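# Move the carton-laden tray from coffee table to counter

## Task

Carry the tray holding three drink cartons off the coffee table and put it down on the counter so that its entire bottom face rests on the counter, with all three cartons upright on the tray; then release it and back the robot away. The robot must not topple or be left leaning, and the result counts only if everything stays in place without the robot holding it.

## Robot and tools

ROBOT. LinearBot: a base that can drive in any direction, with a column about 1.75 m high. A carriage slides 1.0 m along the column (lift_m). On the carriage sit two identical six-joint arms with two-finger grippers. The left arm base is 0.27 m forward and 0.33 m left of the column axis, and the right one is mirrored at -0.33 m. Both are about 0.57 m + lift_m above the floor, and carriage parts extend about 0.15 m beneath them. A hand can reach 0.78 m from its shoulder but only about 0.38 m down below its arm base. A hand measures roughly 0.16 m long by 0.1 m wide (0.14 m with fingers open). Parked arm: joints 1-6 = 0, 0.05, 0.05, 1.45, 0, 0. With both parked, the robot occupies about 0.95 m by 0.7 m. Wheel motors are strong (7 N m). Loose objects may occasionally get a brief shove.

CAMERAS. carriage_camera is fixed, faces forward and tilts about 20 degrees down. left_wrist_camera and right_wrist_camera look out beyond the fingertips. All images are 896x504 pixels. The carriage camera and parked fingertips can be up to about 0.45 m above the arm bases.

FRAMES. Base frame: origin on the floor below the base centre; x forward, y left, z up. left_hand and right_hand give, in this frame, the point centred between each hand's pads, plus quat_wxyz. Hand z runs along the fingers; the fingers separate along hand y. A hand pointing straight up with joints 1, 5 and 6 at 0 reads (1, 0, 0, 0). Readings drift from truth, more at long reach. Odometry frame is the base frame at the start of the scene. base_odometry counts wheel rotation, so slip looks like motion. Heading is positive to the left and runs -3.142 to 3.142.

execute_actions. Arguments: "actions", a list with one action or none (empty = just report state and images); "cameras", a list drawn from carriage_camera, left_wrist_camera, right_wrist_camera, all (omitted, null or ["all"] gives every camera, [] gives none; an unknown name rejects the call). An action holds "base", "joints", or both; its motions start together but may finish at different times. Each action lasts at most 15 s.
- "base" takes exactly one relative move, measured from the base position in the most recent state report: translate_m (metres, forward positive, -2 to 2), strafe_m (metres, left positive, -2 to 2) or rotate_rad (radians, counter-clockwise/left positive, -6.3 to 6.3).
- "joints" is one flat dictionary covering the lift and both arms; each value is an absolute target. lift_m: 0 to 1 m (±0.004). For each arm (left_ or right_ prefix): joint1_rad -2.617 to 3.054 (yaw about vertical, 0 = forward, positive = left, ±0.02); joint2_rad 0 to 3.141 (shoulder: 0 upper arm level pointing back, 1.57 vertical, 3.14 level pointing forward, ±0.055); joint3_rad 0 to 3.141 (elbow: 0 folded, 3.14 straight, ±0.055); joint4_rad -1.57 to 1.57 (wrist pitch, 0 in line with forearm, positive tips fingertips up, ±0.04); joint5_rad -1.57 to 1.57 (wrist yaw, positive swings fingertips to the RIGHT, opposite to joint1, ±0.02); joint6_rad -2.094 to 2.094 (roll about the finger axis, positive clockwise looking from the forearm, ±0.02); gripper_m 0 to 0.093 m (pad gap, ±0.004). Arm joints move up to 1.8 rad/s (1-3) and 2.7 rad/s (4-6).
A joint or base left out of an action may keep driving toward its earlier target without the status showing it. Unknown keys or out-of-range numbers reject the whole call with no motion. If a result reports a stop, further motion calls in the same reply are skipped.

wait: seconds (0 to 10). Commands nothing; returns the same state and images as an empty action.
zoom_image: camera plus region [x0, y0, x1, y1] in pixels of that camera's latest full image, top-left origin, no larger than 504 by 504.
read_manual: section ("licences" only); returns licence text, moves nothing.
finished_scene: scene (the current scene's number). Ends the scene for good and reports success; the state must already satisfy the goal and remain so. Sending a reply with no tool call ends everything.

RESULT LINES. base_status / joint_status: "done" (for the base, wheels turned the commanded amount, slip included; a 1-2 mm move may stop short yet say done), "off_target" (resting away from target, possibly still pushing; normal for a gripper holding something), "contact_stop" or "time_out" (target dropped, holds in place), "joint command not followed" with a "cause:" line, and per-joint "not_followed" (an arm's targets were withheld for near self-collision; the gripper still obeys, and withheld targets may be retried on later actions). on_its_own covers what the call did not command; "held at" is a held target, not the position. motor_effort: percent of maximum, positive toward higher joint values, bracket = peak in the last action; readings carry fixed bias and noise. Lift effort grows with load; if it keeps dropping as the lift lowers, a hand or load is resting on something. drive_wheels (ignore sign) staying higher at rest than after free driving means the base is pressing on something. Joint torques and Motor temperatures lines list arm joints in joint_positions order. MOTOR HOT appears from 75 °C; at 90 °C the arm is halted 10 s; at 100 °C the arm goes limp and falls; these show as OVER-TEMPERATURE FAULT, and affected keys read "limit_stop_at_motor_heat" (resend targets). ARM HIT means an arm struck the robot hard.

CAUTIONS. The robot can tip over and cannot recover, worst with a high carriage, stretched arms, loads, pulling, or abrupt drive stops; about 1.5 kg per hand with both arms stretched forward can tip it, and only images reveal a lean. A level hand drops 10-17 cm under 1 kg; a fully stretched arm may not lift 1 kg. Grip force is about 45-60 N per pad. Outstretched arms heat quickly, even unloaded, and heat builds while you think. Never let the arms collide or press on each other; if withheld, move only that arm clear first, then the other in a later action. Arms have no contact stop and spring to targets once freed. Base contact stops come late; the base may roll about 0.3 m after an arm touch. After a blocked drive, back off about 0.2 m (or reverse the turn), again if still pressed. The base can slip under a table edge that the column then strikes; reversing into an edge can topple the robot. Avoid drops, slams and hard shoves.

Each tool is called after "Emit:" in YAML: its name, and indented under it one key for each argument.

## Session

I'll start by looking at the current state and the camera images.

Emit:
execute_actions:
  actions: []

Scene clock: 0.00 s.
Joint torques (N m, as the arm reports them, + toward a larger angle): no reading
Motor temperatures (°C, as the motors report them): left_arm=[26 29 27 28 29 28] | right_arm=[26 27 26 26 29 28]
base_odometry: x=+0.000 y=+0.000 heading=+0.000 (m, m, rad; odometry frame)
base_status: not commanded
joint_positions: lift_m=+0.302 left_joint1_rad=+0.005 left_joint2_rad=+0.053 left_joint3_rad=+0.036 left_joint4_rad=+1.469 left_joint5_rad=-0.025 left_joint6_rad=-0.022 left_gripper_m=+0.094 right_joint1_rad=+0.015 right_joint2_rad=+0.054 right_joint3_rad=+0.065 right_joint4_rad=+1.470 right_joint5_rad=-0.024 right_joint6_rad=-0.057 right_gripper_m=+0.094
joint_status: not commanded
motor_effort: lift_m=+23 drive_wheels=-2 (%)
left_hand: x=+0.3014 y=+0.3167 z=+1.3092 quat_wxyz=(+0.998, -0.013, +0.060, -0.008) (m; base frame)
right_hand: x=+0.2921 y=-0.3077 z=+1.3172 quat_wxyz=(+0.999, -0.014, +0.044, -0.020) (m; base frame)
pictures: carriage_camera, left_wrist_camera, right_wrist_camera
Images, in order (width x height): carriage_camera 896x504, left_wrist_camera 896x504, right_wrist_camera 896x504.

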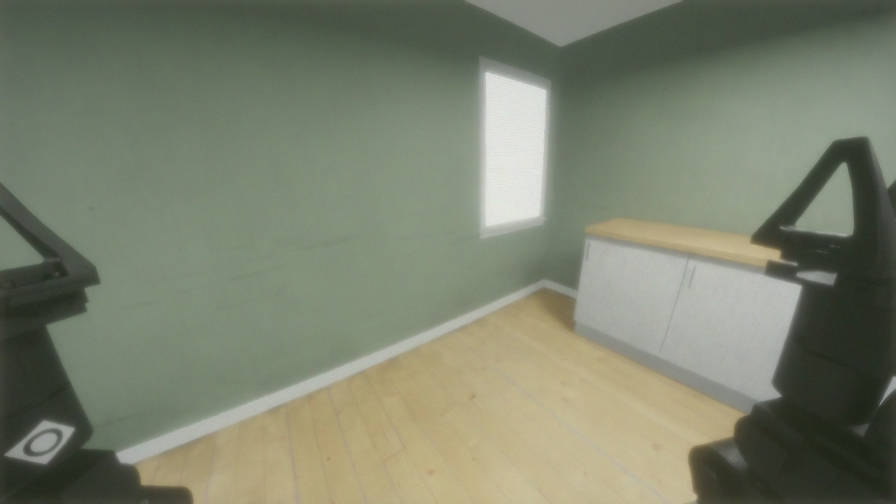

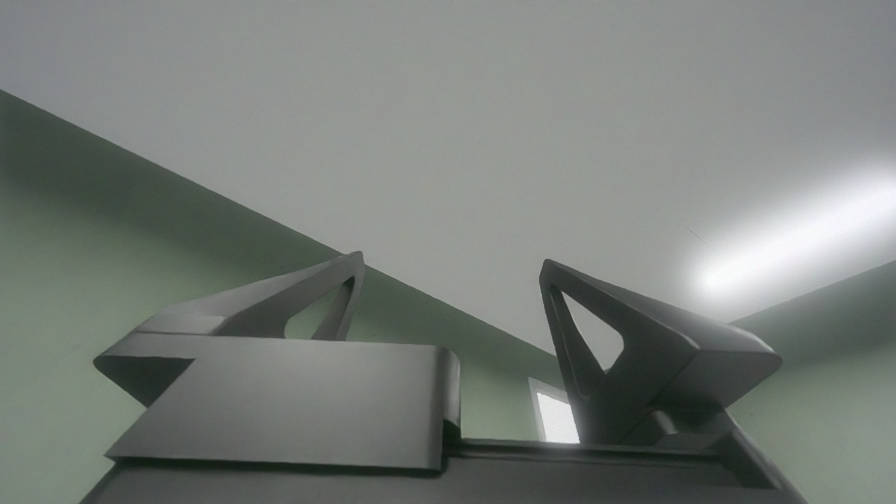

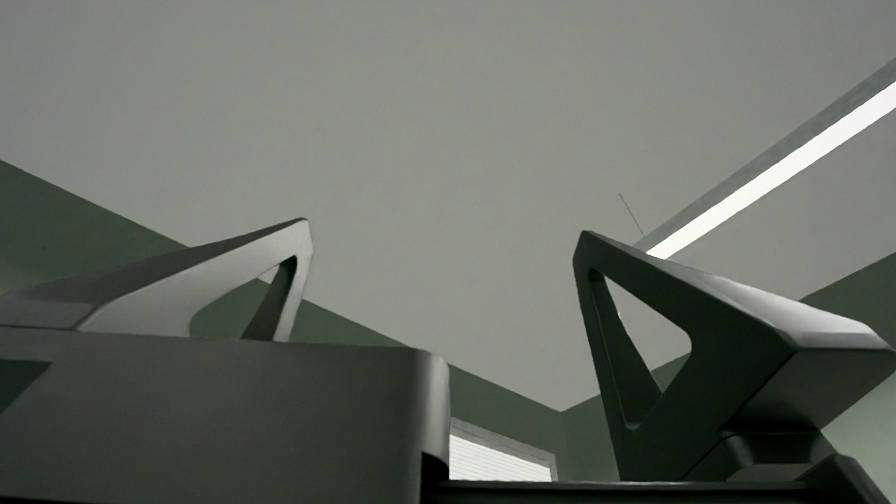

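Emit:
execute_actions:
  actions:
    - {"base": {"rotate_rad": -1.6}}
  cameras: ["carriage_camera"]

Scene clock: 20.53 s.
Joint torques (N m, as the arm reports them, + toward a larger angle): left_arm=[-0.1   5.    5.05 -0.05  0.09 -0.03] | right_arm=[-0.24  3.93  6.45 -0.22  0.05  0.08]
Motor temperatures (°C, as the motors report them): left_arm=[26 29 29 28 29 28] | right_arm=[26 28 28 26 29 28]
base_odometry: x=+0.000 y=+0.000 heading=-1.600 (m, m, rad; odometry frame)
base_status: done
joint_positions: lift_m=+0.302 left_joint1_rad=+0.005 left_joint2_rad=+0.053 left_joint3_rad=+0.036 left_joint4_rad=+1.467 left_joint5_rad=-0.025 left_joint6_rad=-0.022 left_gripper_m=+0.094 right_joint1_rad=+0.015 right_joint2_rad=+0.054 right_joint3_rad=+0.065 right_joint4_rad=+1.470 right_joint5_rad=-0.024 right_joint6_rad=-0.057 right_gripper_m=+0.094
joint_status: not commanded
motor_effort: lift_m=+23(23) drive_wheels=+3(3) (%)
left_hand: x=+0.3017 y=+0.3167 z=+1.3092 quat_wxyz=(+0.998, -0.013, +0.060, -0.008) (m; base frame)
right_hand: x=+0.2923 y=-0.3077 z=+1.3171 quat_wxyz=(+0.999, -0.014, +0.044, -0.020) (m; base frame)
pictures: carriage_camera
Images, in order (width x height): carriage_camera 896x504.

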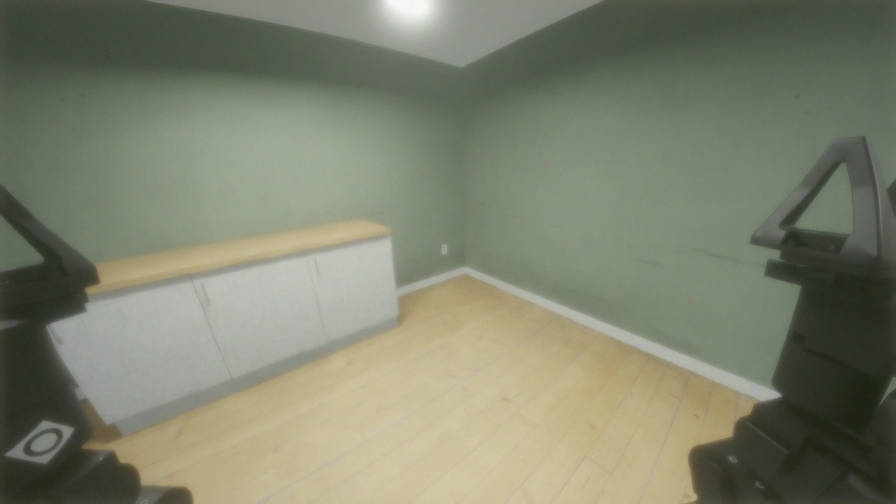

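Emit:
execute_actions:
  actions:
    - {"base": {"rotate_rad": -1.6}}
  cameras: ["carriage_camera"]

Scene clock: 25.73 s.
Joint torques (N m, as the arm reports them, + toward a larger angle): left_arm=[-0.05  5.03  5.09 -0.06  0.11 -0.03] | right_arm=[-0.22  3.95  6.46 -0.23  0.05  0.08]
Motor temperatures (°C, as the motors report them): left_arm=[26 30 30 28 29 28] | right_arm=[26 28 28 26 29 28]
base_odometry: x=+0.000 y=+0.000 heading=+3.084 (m, m, rad; odometry frame)
base_status: done
joint_positions: lift_m=+0.302 left_joint1_rad=+0.005 left_joint2_rad=+0.053 left_joint3_rad=+0.036 left_joint4_rad=+1.467 left_joint5_rad=-0.025 left_joint6_rad=-0.022 left_gripper_m=+0.094 right_joint1_rad=+0.015 right_joint2_rad=+0.054 right_joint3_rad=+0.065 right_joint4_rad=+1.469 right_joint5_rad=-0.024 right_joint6_rad=-0.057 right_gripper_m=+0.094
joint_status: not commanded
motor_effort: lift_m=+23(23) drive_wheels=+4(7) (%)
left_hand: x=+0.3019 y=+0.3167 z=+1.3092 quat_wxyz=(+0.998, -0.013, +0.061, -0.008) (m; base frame)
right_hand: x=+0.2924 y=-0.3077 z=+1.3171 quat_wxyz=(+0.999, -0.014, +0.045, -0.020) (m; base frame)
pictures: carriage_camera
Images, in order (width x height): carriage_camera 896x504.

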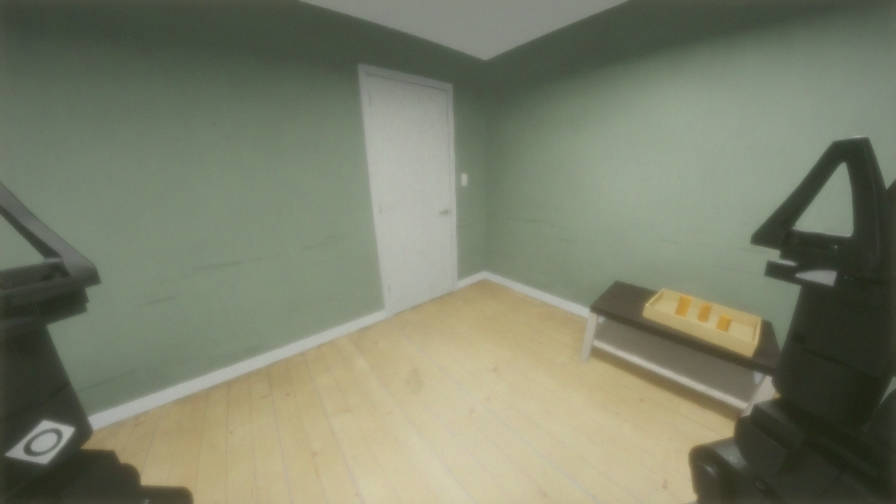

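Emit:
execute_actions:
  actions:
    - {"base": {"rotate_rad": -0.88}}
  cameras: ["carriage_camera"]

Scene clock: 32.37 s.
Joint torques (N m, as the arm reports them, + toward a larger angle): left_arm=[-0.1   4.98  5.   -0.03  0.1  -0.02] | right_arm=[-0.22  3.94  6.39 -0.23  0.06  0.08]
Motor temperatures (°C, as the motors report them): left_arm=[26 30 30 28 29 28] | right_arm=[26 29 28 26 29 28]
base_odometry: x=+0.000 y=+0.000 heading=+2.204 (m, m, rad; odometry frame)
base_status: done
joint_positions: lift_m=+0.302 left_joint1_rad=+0.005 left_joint2_rad=+0.053 left_joint3_rad=+0.036 left_joint4_rad=+1.467 left_joint5_rad=-0.025 left_joint6_rad=-0.022 left_gripper_m=+0.094 right_joint1_rad=+0.015 right_joint2_rad=+0.054 right_joint3_rad=+0.065 right_joint4_rad=+1.469 right_joint5_rad=-0.024 right_joint6_rad=-0.057 right_gripper_m=+0.094
joint_status: not commanded
motor_effort: lift_m=+23(23) drive_wheels=+0(4) (%)
left_hand: x=+0.3019 y=+0.3167 z=+1.3092 quat_wxyz=(+0.998, -0.013, +0.061, -0.008) (m; base frame)
right_hand: x=+0.2924 y=-0.3077 z=+1.3171 quat_wxyz=(+0.999, -0.014, +0.045, -0.020) (m; base frame)
pictures: carriage_camera
Images, in order (width x height): carriage_camera 896x504.

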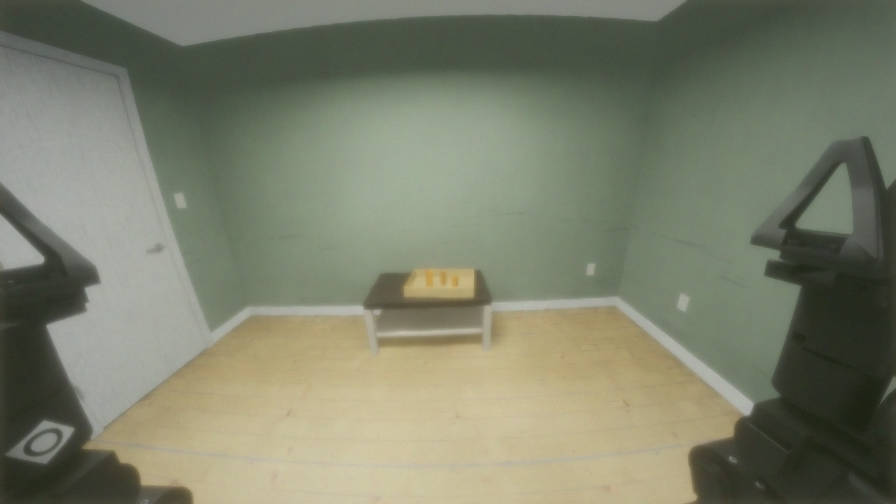

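Emit:
zoom_image:
  camera: "carriage_camera"
  region: [350, 250, 510, 360]

Region (350, 250, 510, 360) of carriage_camera's 896x504 image, scaled by 3.150, with more detail than that image has; it fills the top 346 rows of this view, and the rest is white.

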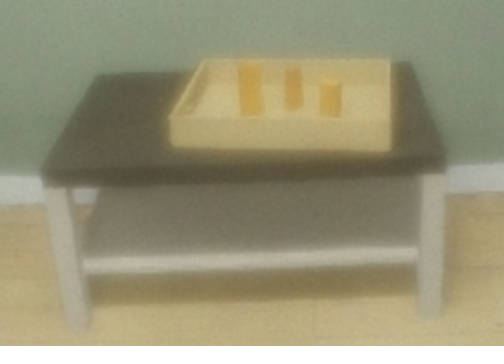

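Emit:
execute_actions:
  actions:
    - {"base": {"translate_m": 0.85}}
  cameras: ["carriage_camera"]

Scene clock: 110.50 s.
Joint torques (N m, as the arm reports them, + toward a larger angle): left_arm=[-0.12  5.03  5.02 -0.05  0.1  -0.02] | right_arm=[-0.23  3.89  6.34 -0.2   0.05  0.09]
Motor temperatures (°C, as the motors report them): left_arm=[26 31 33 28 29 28] | right_arm=[26 30 30 26 29 28]
base_odometry: x=-0.502 y=+0.686 heading=+2.203 (m, m, rad; odometry frame)
base_status: done
joint_positions: lift_m=+0.302 left_joint1_rad=+0.005 left_joint2_rad=+0.053 left_joint3_rad=+0.036 left_joint4_rad=+1.467 left_joint5_rad=-0.025 left_joint6_rad=-0.022 left_gripper_m=+0.094 right_joint1_rad=+0.015 right_joint2_rad=+0.054 right_joint3_rad=+0.065 right_joint4_rad=+1.468 right_joint5_rad=-0.024 right_joint6_rad=-0.057 right_gripper_m=+0.094
joint_status: not commanded
motor_effort: lift_m=+23(23) drive_wheels=-5(14) (%)
left_hand: x=+0.3019 y=+0.3167 z=+1.3092 quat_wxyz=(+0.998, -0.013, +0.061, -0.008) (m; base frame)
right_hand: x=+0.2927 y=-0.3077 z=+1.3171 quat_wxyz=(+0.999, -0.014, +0.045, -0.020) (m; base frame)
pictures: carriage_camera
Images, in order (width x height): carriage_camera 896x504.

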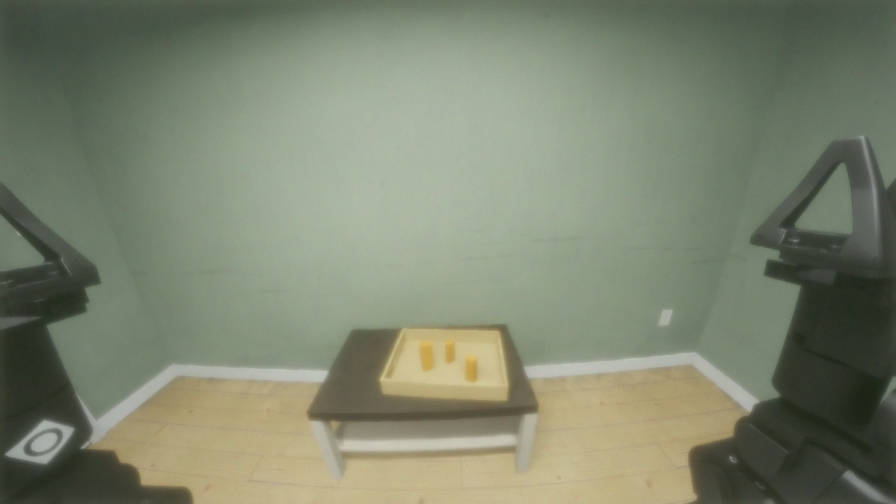

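Emit:
zoom_image:
  camera: "carriage_camera"
  region: [290, 310, 560, 490]

Emit:
zoom_image:
  camera: "carriage_camera"
  region: [370, 315, 520, 415]

Region (290, 310, 560, 490) of carriage_camera's 896x504 image, scaled by 1.867, with more detail than that image has.

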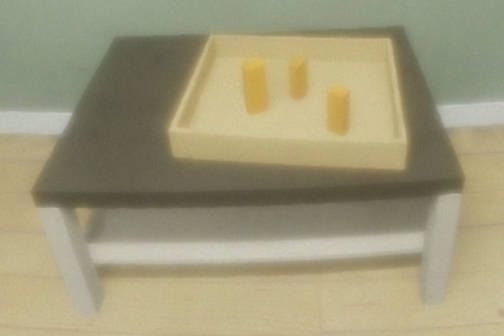

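Region (370, 315, 520, 415) of carriage_camera's 896x504 image, scaled by 3.360, with more detail than that image has.

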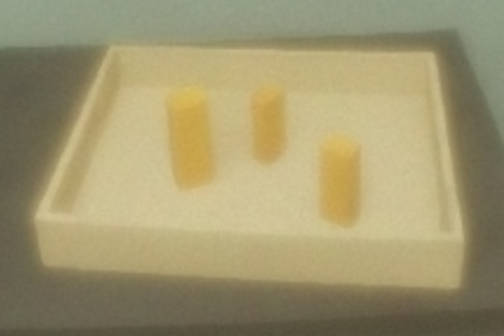

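Emit:
execute_actions:
  actions:
    - {"base": {"rotate_rad": -0.144}}
  cameras: []

Emit:
execute_actions:
  actions:
    - {"base": {"strafe_m": 0.144}}
  cameras: ["carriage_camera"]

Scene clock: 231.63 s.
Joint torques (N m, as the arm reports them, + toward a larger angle): left_arm=[-0.1   4.99  5.12 -0.03  0.09 -0.02] | right_arm=[-0.21  3.93  6.42 -0.2   0.05  0.08]
Motor temperatures (°C, as the motors report them): left_arm=[26 31 35 29 29 28] | right_arm=[26 30 32 26 29 28]
base_odometry: x=-0.502 y=+0.686 heading=+2.060 (m, m, rad; odometry frame)
base_status: done
joint_positions: lift_m=+0.302 left_joint1_rad=+0.005 left_joint2_rad=+0.053 left_joint3_rad=+0.036 left_joint4_rad=+1.467 left_joint5_rad=-0.025 left_joint6_rad=-0.022 left_gripper_m=+0.094 right_joint1_rad=+0.015 right_joint2_rad=+0.054 right_joint3_rad=+0.065 right_joint4_rad=+1.468 right_joint5_rad=-0.024 right_joint6_rad=-0.057 right_gripper_m=+0.094
joint_status: not commanded
motor_effort: lift_m=+23(22) drive_wheels=+4(2) (%)
left_hand: x=+0.3018 y=+0.3167 z=+1.3092 quat_wxyz=(+0.998, -0.013, +0.060, -0.008) (m; base frame)
right_hand: x=+0.2926 y=-0.3077 z=+1.3171 quat_wxyz=(+0.999, -0.014, +0.045, -0.020) (m; base frame)
pictures: none
No camera images: the call's "cameras" was empty. Leave "cameras" out to get every camera's image.

Scene clock: 233.43 s.
Joint torques (N m, as the arm reports them, + toward a larger angle): left_arm=[-0.14  5.07  4.96 -0.03  0.1  -0.02] | right_arm=[-0.15  3.86  6.55 -0.2   0.05  0.09]
Motor temperatures (°C, as the motors report them): left_arm=[26 31 35 29 29 28] | right_arm=[26 30 32 26 29 28]
base_odometry: x=-0.630 y=+0.618 heading=+2.059 (m, m, rad; odometry frame)
base_status: done
joint_positions: lift_m=+0.302 left_joint1_rad=+0.005 left_joint2_rad=+0.053 left_joint3_rad=+0.036 left_joint4_rad=+1.467 left_joint5_rad=-0.025 left_joint6_rad=-0.022 left_gripper_m=+0.094 right_joint1_rad=+0.015 right_joint2_rad=+0.054 right_joint3_rad=+0.065 right_joint4_rad=+1.468 right_joint5_rad=-0.024 right_joint6_rad=-0.057 right_gripper_m=+0.094
joint_status: not commanded
motor_effort: lift_m=+23(23) drive_wheels=-5(11) (%)
left_hand: x=+0.3018 y=+0.3167 z=+1.3092 quat_wxyz=(+0.998, -0.013, +0.060, -0.008) (m; base frame)
right_hand: x=+0.2926 y=-0.3077 z=+1.3171 quat_wxyz=(+0.999, -0.014, +0.045, -0.020) (m; base frame)
pictures: carriage_camera
Images, in order (width x height): carriage_camera 896x504.

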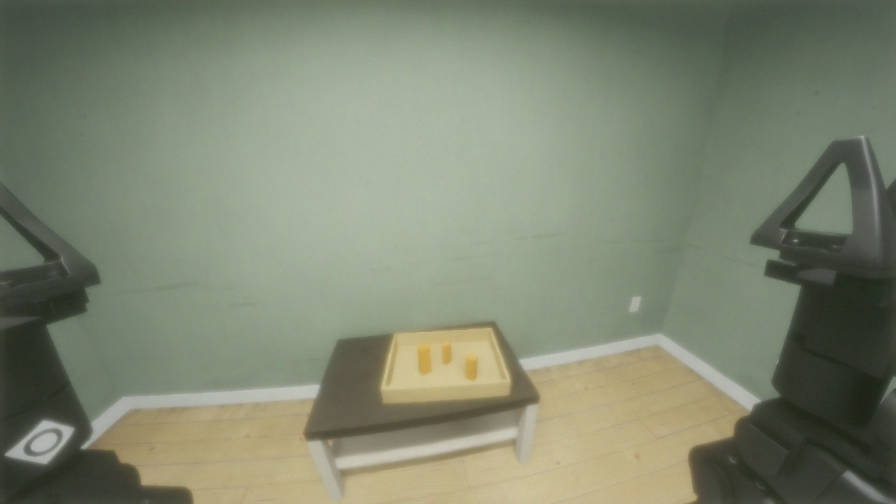

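Emit:
execute_actions:
  actions:
    - {"base": {"translate_m": 0.3}, "joints": {"left_joint1_rad": -0.18, "left_joint2_rad": 2.58, "left_joint3_rad": 1.276, "left_joint4_rad": -0.267, "left_joint5_rad": 0, "left_joint6_rad": -0.18, "left_gripper_m": 0.07, "right_joint1_rad": 0.18, "right_joint2_rad": 2.58, "right_joint3_rad": 1.276, "right_joint4_rad": -0.267, "right_joint5_rad": 0, "right_joint6_rad": 0.18, "right_gripper_m": 0.07}}

Scene clock: 242.47 s.
Joint torques (N m, as the arm reports them, + toward a larger angle): left_arm=[ -0.96 -14.14   2.81   0.47   0.13  -0.07] | right_arm=[  0.16 -11.19   4.21   0.53   0.1    0.12]
Motor temperatures (°C, as the motors report them): left_arm=[26 32 36 29 29 28] | right_arm=[26 31 32 27 29 28]
base_odometry: x=-0.770 y=+0.883 heading=+2.060 (m, m, rad; odometry frame)
base_status: done
joint_positions: lift_m=+0.302 left_joint1_rad=-0.171 left_joint2_rad=+2.581 left_joint3_rad=+1.276 left_joint4_rad=-0.263 left_joint5_rad=-0.005 left_joint6_rad=-0.175 left_gripper_m=+0.070 right_joint1_rad=+0.175 right_joint2_rad=+2.580 right_joint3_rad=+1.272 right_joint4_rad=-0.265 right_joint5_rad=-0.005 right_joint6_rad=+0.176 right_gripper_m=+0.070
joint_status: all done
motor_effort: lift_m=+23(23) drive_wheels=-5(6) (%)
left_hand: x=+0.6311 y=+0.2507 z=+0.6692 quat_wxyz=(+0.002, -0.002, +1.000, +0.002) (m; base frame)
right_hand: x=+0.6283 y=-0.2478 z=+0.6690 quat_wxyz=(-0.002, +0.000, +1.000, +0.002) (m; base frame)
pictures: carriage_camera, left_wrist_camera, right_wrist_camera
Images, in order (width x height): carriage_camera 896x504, left_wrist_camera 896x504, right_wrist_camera 896x504.

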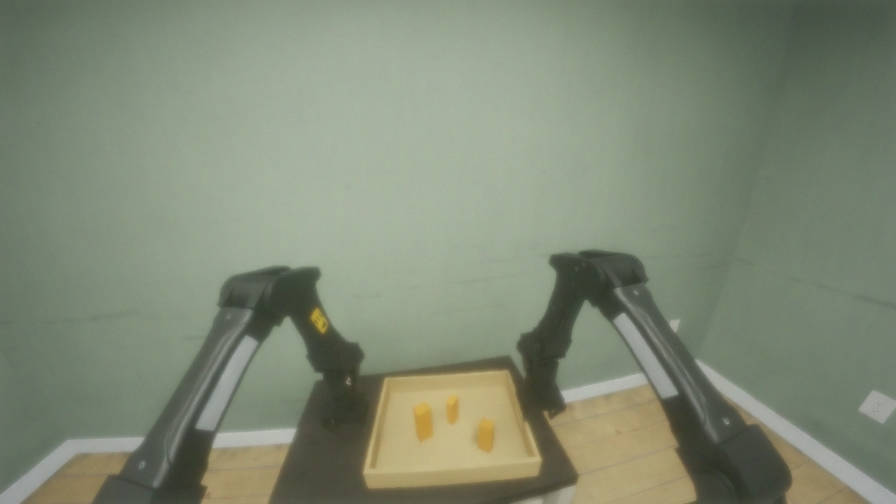

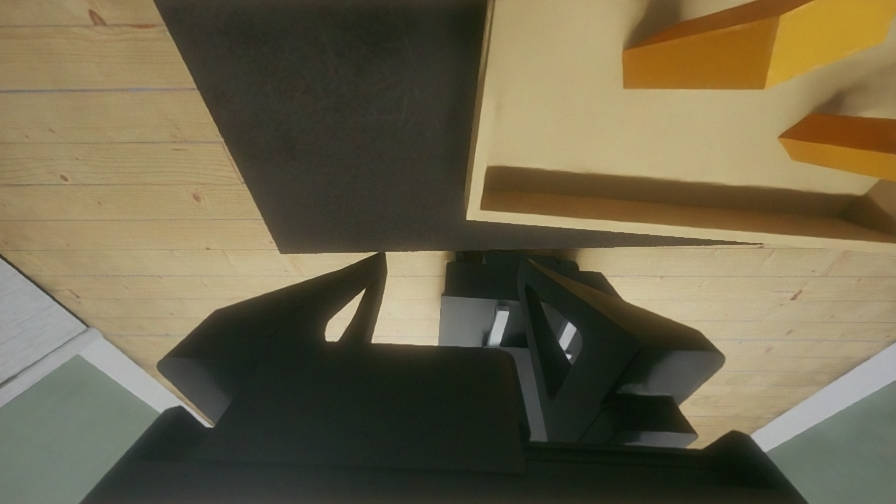

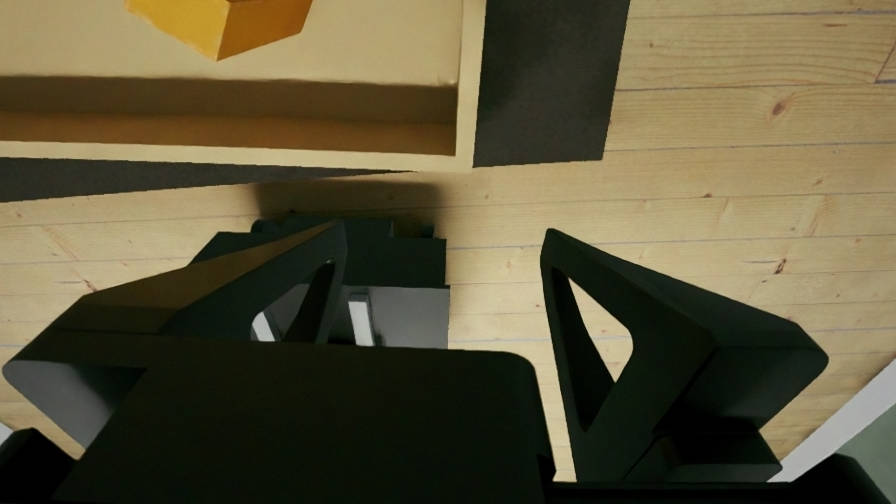

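Emit:
execute_actions:
  actions:
    - {"base": {"translate_m": 0.186}, "joints": {"lift_m": 0.23}}

Scene clock: 250.67 s.
Joint torques (N m, as the arm reports them, + toward a larger angle): left_arm=[ -0.96 -14.25   2.84   0.49   0.11  -0.08] | right_arm=[  0.12 -11.27   4.18   0.56   0.09   0.12]
Motor temperatures (°C, as the motors report them): left_arm=[26 35 35 29 29 28] | right_arm=[26 33 32 27 29 28]
base_odometry: x=-0.858 y=+1.047 heading=+2.060 (m, m, rad; odometry frame)
base_status: done
joint_positions: lift_m=+0.230 left_joint1_rad=-0.171 left_joint2_rad=+2.582 left_joint3_rad=+1.276 left_joint4_rad=-0.266 left_joint5_rad=-0.005 left_joint6_rad=-0.175 left_gripper_m=+0.070 right_joint1_rad=+0.176 right_joint2_rad=+2.582 right_joint3_rad=+1.272 right_joint4_rad=-0.267 right_joint5_rad=-0.005 right_joint6_rad=+0.176 right_gripper_m=+0.070
joint_status: all done
motor_effort: lift_m=+21(21) drive_wheels=-2(8) (%)
left_hand: x=+0.6300 y=+0.2509 z=+0.5969 quat_wxyz=(+0.000, -0.002, +1.000, +0.002) (m; base frame)
right_hand: x=+0.6271 y=-0.2478 z=+0.5964 quat_wxyz=(-0.004, +0.000, +1.000, +0.002) (m; base frame)
pictures: carriage_camera, left_wrist_camera, right_wrist_camera
Images, in order (width x height): carriage_camera 896x504, left_wrist_camera 896x504, right_wrist_camera 896x504.

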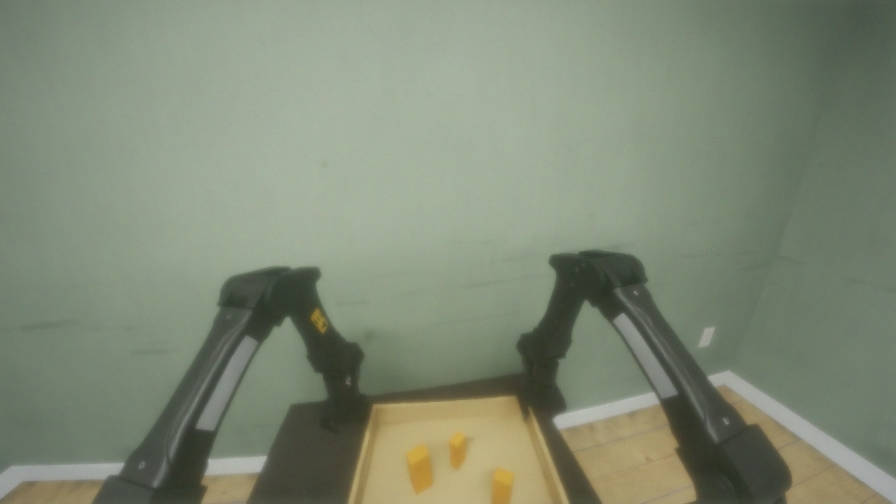

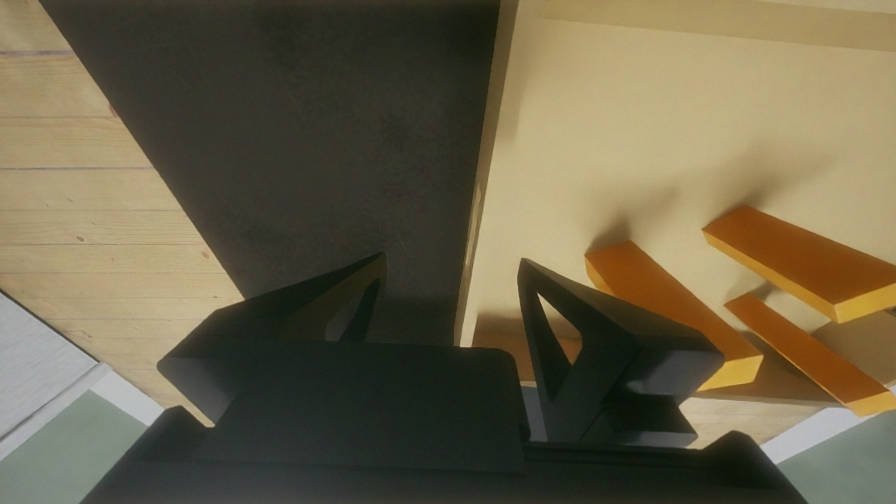

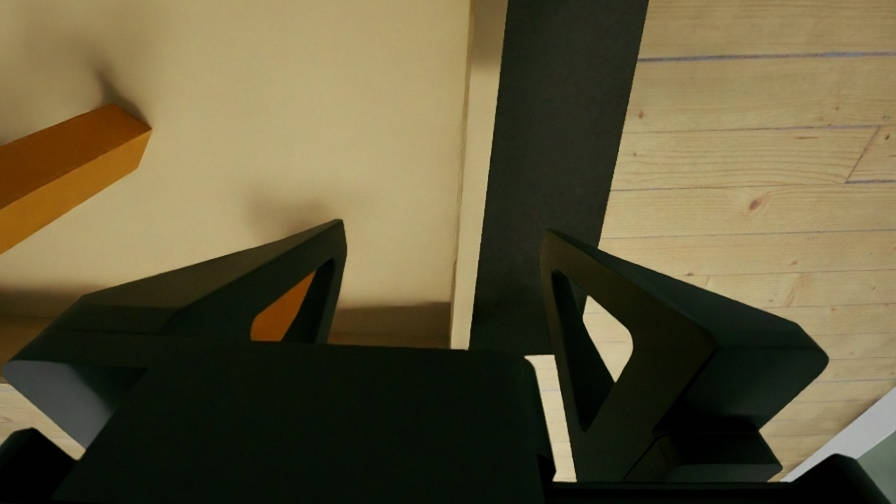

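Emit:
execute_actions:
  actions:
    - {"base": {"strafe_m": -0.018}, "joints": {"lift_m": 0.19, "left_joint1_rad": -0.195, "left_joint6_rad": -0.19}}
  cameras: ["left_wrist_camera", "right_wrist_camera"]

Scene clock: 260.53 s.
Joint torques (N m, as the arm reports them, + toward a larger angle): left_arm=[ -0.85 -14.5    2.85   0.51   0.13  -0.1 ] | right_arm=[ -0.2  -11.43   4.17   0.53   0.11   0.12]
Motor temperatures (°C, as the motors report them): left_arm=[26 39 34 29 29 28] | right_arm=[26 36 31 27 29 28]
base_odometry: x=-0.842 y=+1.056 heading=+2.060 (m, m, rad; odometry frame)
base_status: done
joint_positions: lift_m=+0.190 left_joint1_rad=-0.187 left_joint2_rad=+2.585 left_joint3_rad=+1.276 left_joint4_rad=-0.266 left_joint5_rad=-0.004 left_joint6_rad=-0.185 left_gripper_m=+0.070 right_joint1_rad=+0.179 right_joint2_rad=+2.583 right_joint3_rad=+1.272 right_joint4_rad=-0.267 right_joint5_rad=-0.005 right_joint6_rad=+0.176 right_gripper_m=+0.070
joint_status: all done
motor_effort: lift_m=+21(21) drive_wheels=+6(7) (%)
left_hand: x=+0.6280 y=+0.2452 z=+0.5559 quat_wxyz=(-0.002, +0.001, +1.000, +0.002) (m; base frame)
right_hand: x=+0.6267 y=-0.2468 z=+0.5560 quat_wxyz=(-0.004, -0.002, +1.000, +0.002) (m; base frame)
pictures: left_wrist_camera, right_wrist_camera
Images, in order (width x height): left_wrist_camera 896x504, right_wrist_camera 896x504.

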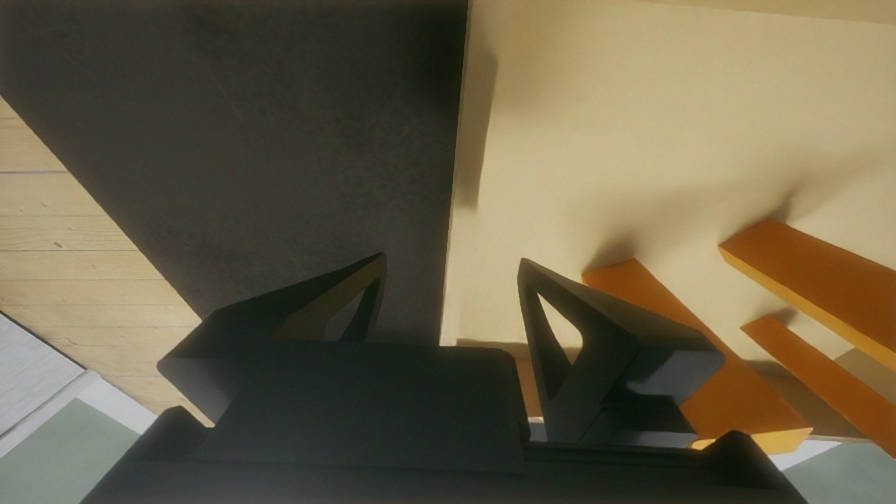

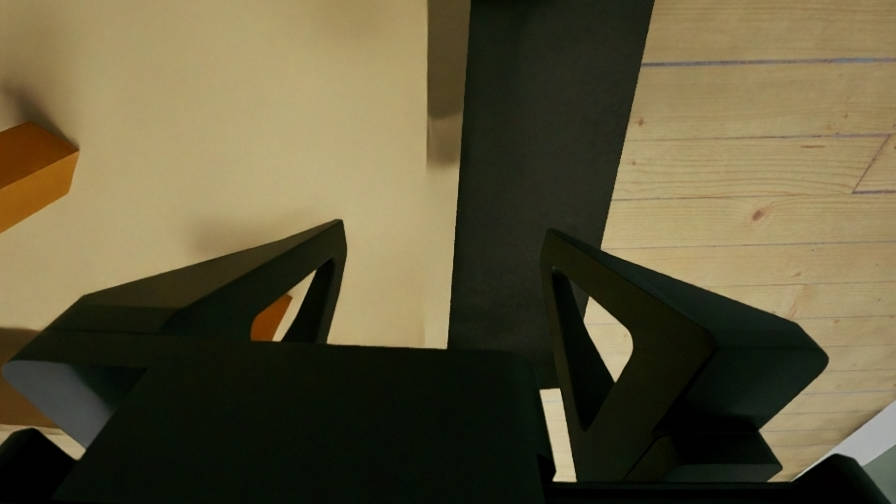

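Emit:
execute_actions:
  actions:
    - {"base": {"translate_m": -0.075}, "joints": {"lift_m": 0.15}}

Scene clock: 292.13 s.
Joint torques (N m, as the arm reports them, + toward a larger angle): left_arm=[ -0.79 -14.29   2.86   0.46   0.11  -0.09] | right_arm=[ -0.17 -11.43   4.14   0.52   0.09   0.13]
Motor temperatures (°C, as the motors report them): left_arm=[26 46 33 29 29 28] | right_arm=[26 41 31 27 29 28]
base_odometry: x=-0.807 y=+0.990 heading=+2.060 (m, m, rad; odometry frame)
base_status: done
joint_positions: lift_m=+0.150 left_joint1_rad=-0.187 left_joint2_rad=+2.583 left_joint3_rad=+1.276 left_joint4_rad=-0.263 left_joint5_rad=-0.004 left_joint6_rad=-0.185 left_gripper_m=+0.070 right_joint1_rad=+0.179 right_joint2_rad=+2.584 right_joint3_rad=+1.272 right_joint4_rad=-0.265 right_joint5_rad=-0.005 right_joint6_rad=+0.176 right_gripper_m=+0.070
joint_status: all done
motor_effort: lift_m=+21(20) drive_wheels=+1(5) (%)
left_hand: x=+0.6292 y=+0.2449 z=+0.5164 quat_wxyz=(+0.001, +0.001, +1.000, +0.002) (m; base frame)
right_hand: x=+0.6268 y=-0.2468 z=+0.5156 quat_wxyz=(-0.004, -0.002, +1.000, +0.002) (m; base frame)
pictures: carriage_camera, left_wrist_camera, right_wrist_camera
Images, in order (width x height): carriage_camera 896x504, left_wrist_camera 896x504, right_wrist_camera 896x504.

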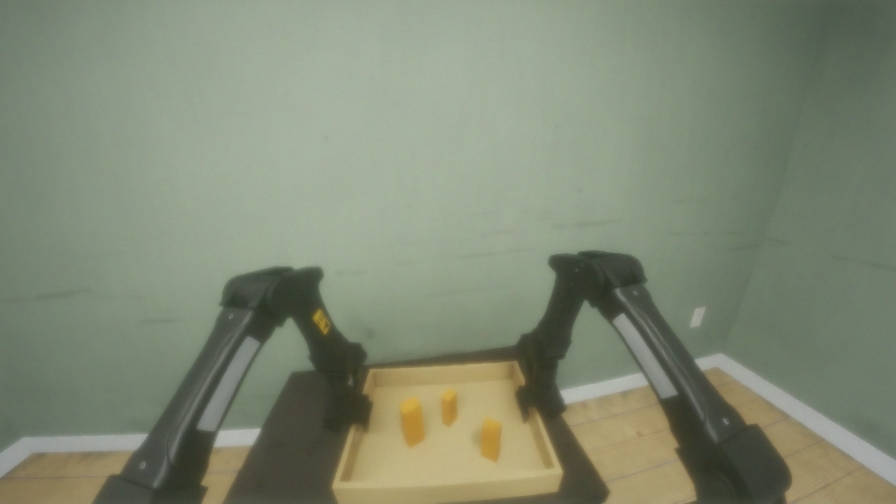

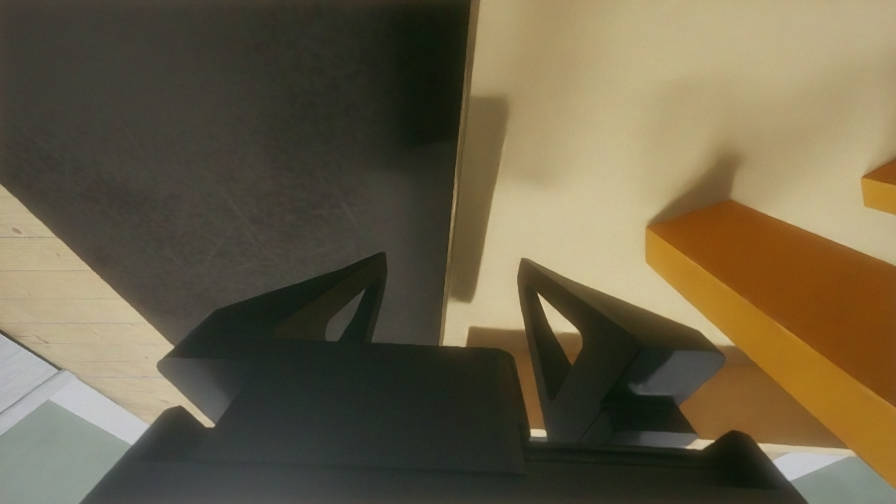

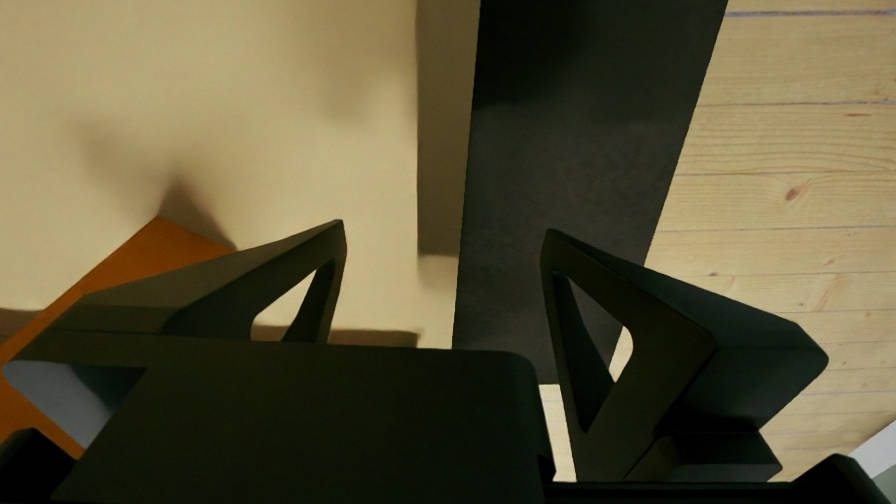

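Emit:
execute_actions:
  actions:
    - {"joints": {"lift_m": 0.12, "left_joint1_rad": -0.213, "left_joint6_rad": -0.19}}

Emit:
zoom_image:
  camera: "carriage_camera"
  region: [300, 330, 600, 504]

Scene clock: 299.13 s.
Joint torques (N m, as the arm reports them, + toward a larger angle): left_arm=[ -0.78 -14.38   2.73   0.5    0.11  -0.08] | right_arm=[ -0.16 -11.49   4.21   0.55   0.09   0.13]
Motor temperatures (°C, as the motors report them): left_arm=[26 47 33 29 29 28] | right_arm=[26 42 31 27 29 28]
base_odometry: x=-0.807 y=+0.990 heading=+2.060 (m, m, rad; odometry frame)
base_status: not commanded
joint_positions: lift_m=+0.120 left_joint1_rad=-0.205 left_joint2_rad=+2.583 left_joint3_rad=+1.276 left_joint4_rad=-0.264 left_joint5_rad=-0.004 left_joint6_rad=-0.185 left_gripper_m=+0.070 right_joint1_rad=+0.179 right_joint2_rad=+2.584 right_joint3_rad=+1.272 right_joint4_rad=-0.267 right_joint5_rad=-0.005 right_joint6_rad=+0.176 right_gripper_m=+0.070
joint_status: all done
motor_effort: lift_m=+21(21) drive_wheels=+0(2) (%)
left_hand: x=+0.6277 y=+0.2384 z=+0.4866 quat_wxyz=(+0.000, +0.010, +1.000, +0.002) (m; base frame)
right_hand: x=+0.6263 y=-0.2469 z=+0.4856 quat_wxyz=(-0.005, -0.002, +1.000, +0.002) (m; base frame)
pictures: carriage_camera, left_wrist_camera, right_wrist_camera
Images, in order (width x height): carriage_camera 896x504, left_wrist_camera 896x504, right_wrist_camera 896x504.

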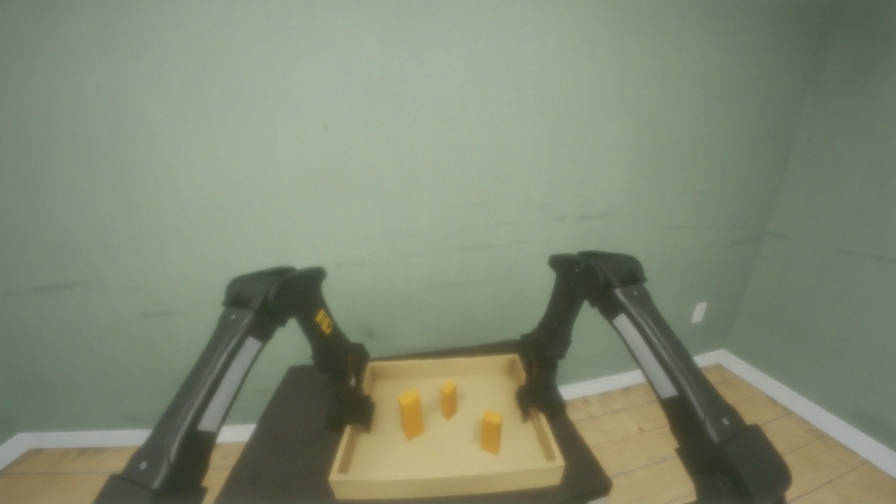

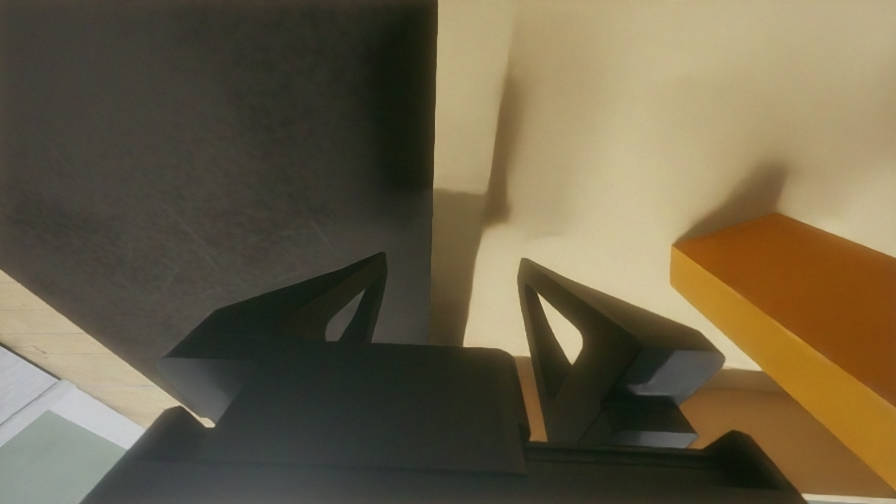

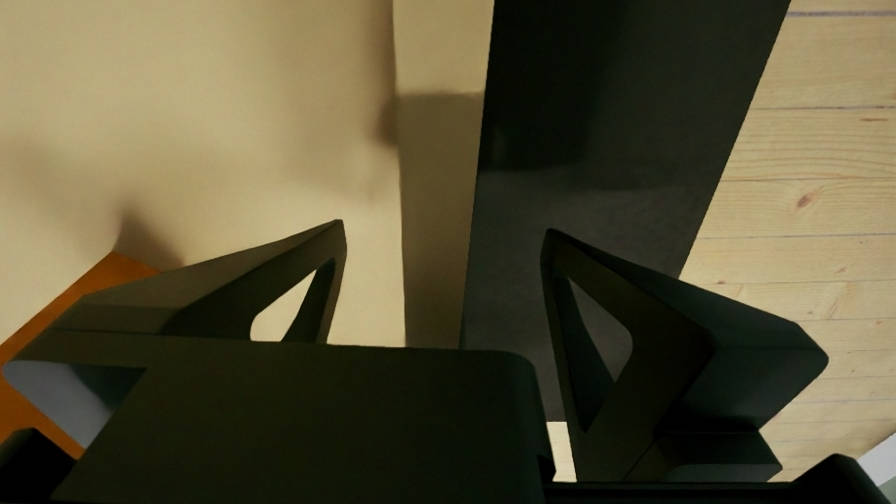

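Region (300, 330, 600, 504) of carriage_camera's 896x504 image, scaled by 1.680, with more detail than that image has; it fills the top 292 rows of this view, and the rest is white.

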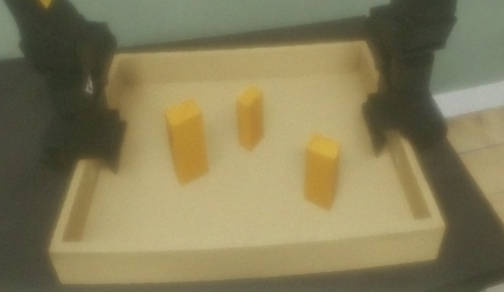

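Emit:
execute_actions:
  actions:
    - {"joints": {"left_gripper_m": 0.0, "right_gripper_m": 0.0}}

Scene clock: 305.07 s.
Joint torques (N m, as the arm reports them, + toward a larger angle): left_arm=[ -0.77 -14.31   2.83   0.49   0.17  -0.25] | right_arm=[ -0.27 -11.46   4.16   0.51   0.13   0.11]
Motor temperatures (°C, as the motors report them): left_arm=[26 48 33 29 29 28] | right_arm=[26 43 31 27 29 28]
base_odometry: x=-0.807 y=+0.990 heading=+2.060 (m, m, rad; odometry frame)
base_status: not commanded
joint_positions: lift_m=+0.120 left_joint1_rad=-0.205 left_joint2_rad=+2.583 left_joint3_rad=+1.276 left_joint4_rad=-0.266 left_joint5_rad=-0.010 left_joint6_rad=-0.168 left_gripper_m=+0.009 right_joint1_rad=+0.180 right_joint2_rad=+2.584 right_joint3_rad=+1.272 right_joint4_rad=-0.265 right_joint5_rad=-0.007 right_joint6_rad=+0.176 right_gripper_m=+0.010
joint_status: left_gripper_m off_target (ended at +0.009, target +0.000); right_gripper_m off_target (ended at +0.010, target +0.000)
motor_effort: lift_m=+21(21) drive_wheels=+1(3) (%)
left_hand: x=+0.6274 y=+0.2395 z=+0.4866 quat_wxyz=(+0.000, +0.018, +1.000, +0.005) (m; base frame)
right_hand: x=+0.6267 y=-0.2460 z=+0.4856 quat_wxyz=(-0.004, -0.002, +1.000, +0.003) (m; base frame)
pictures: carriage_camera, left_wrist_camera, right_wrist_camera
Images, in order (width x height): carriage_camera 896x504, left_wrist_camera 896x504, right_wrist_camera 896x504.

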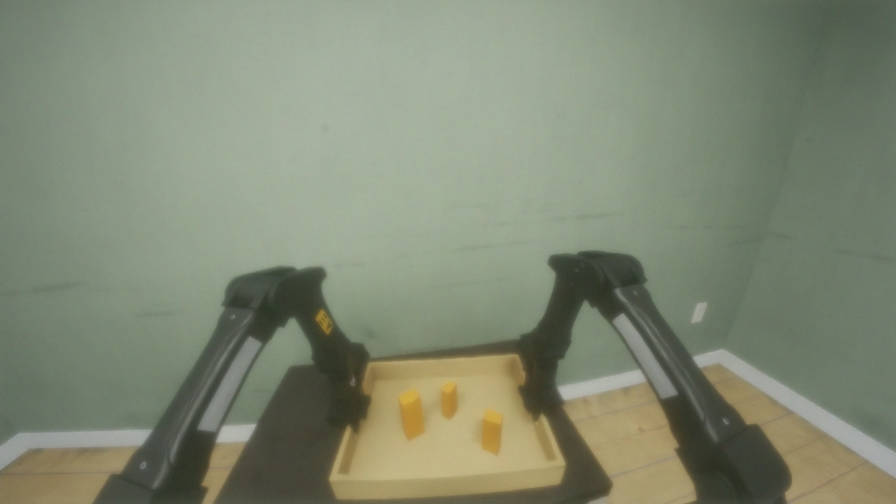

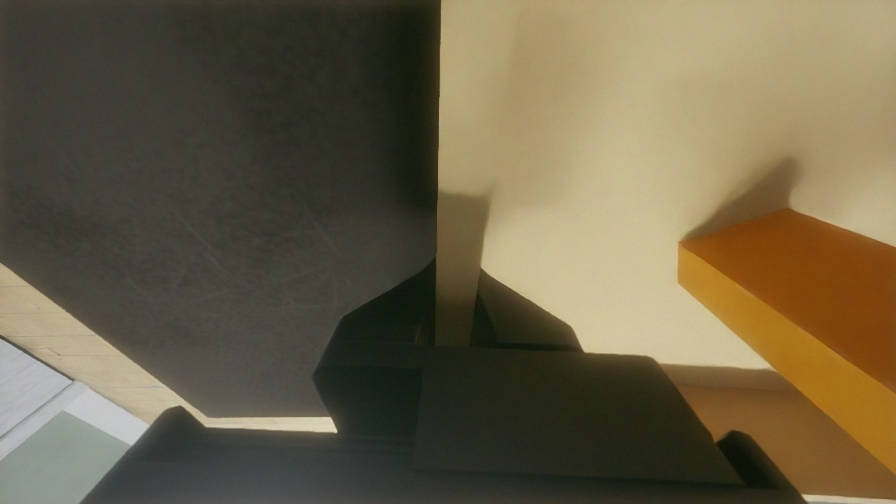

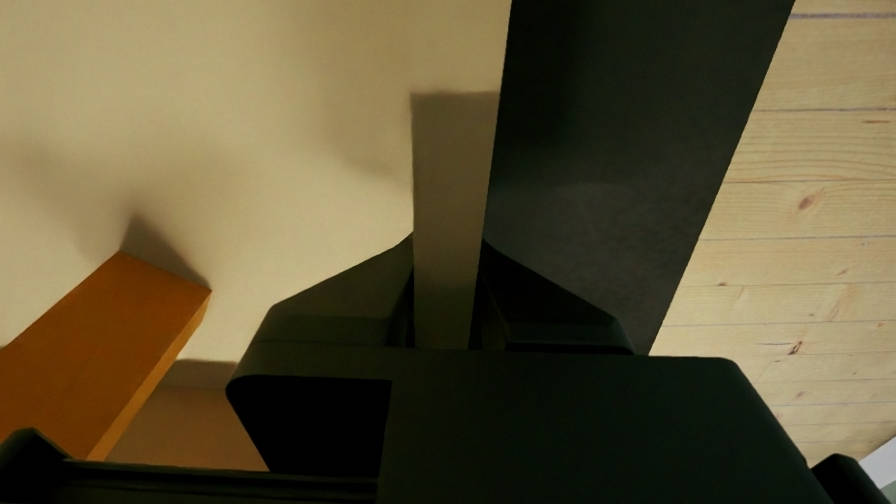

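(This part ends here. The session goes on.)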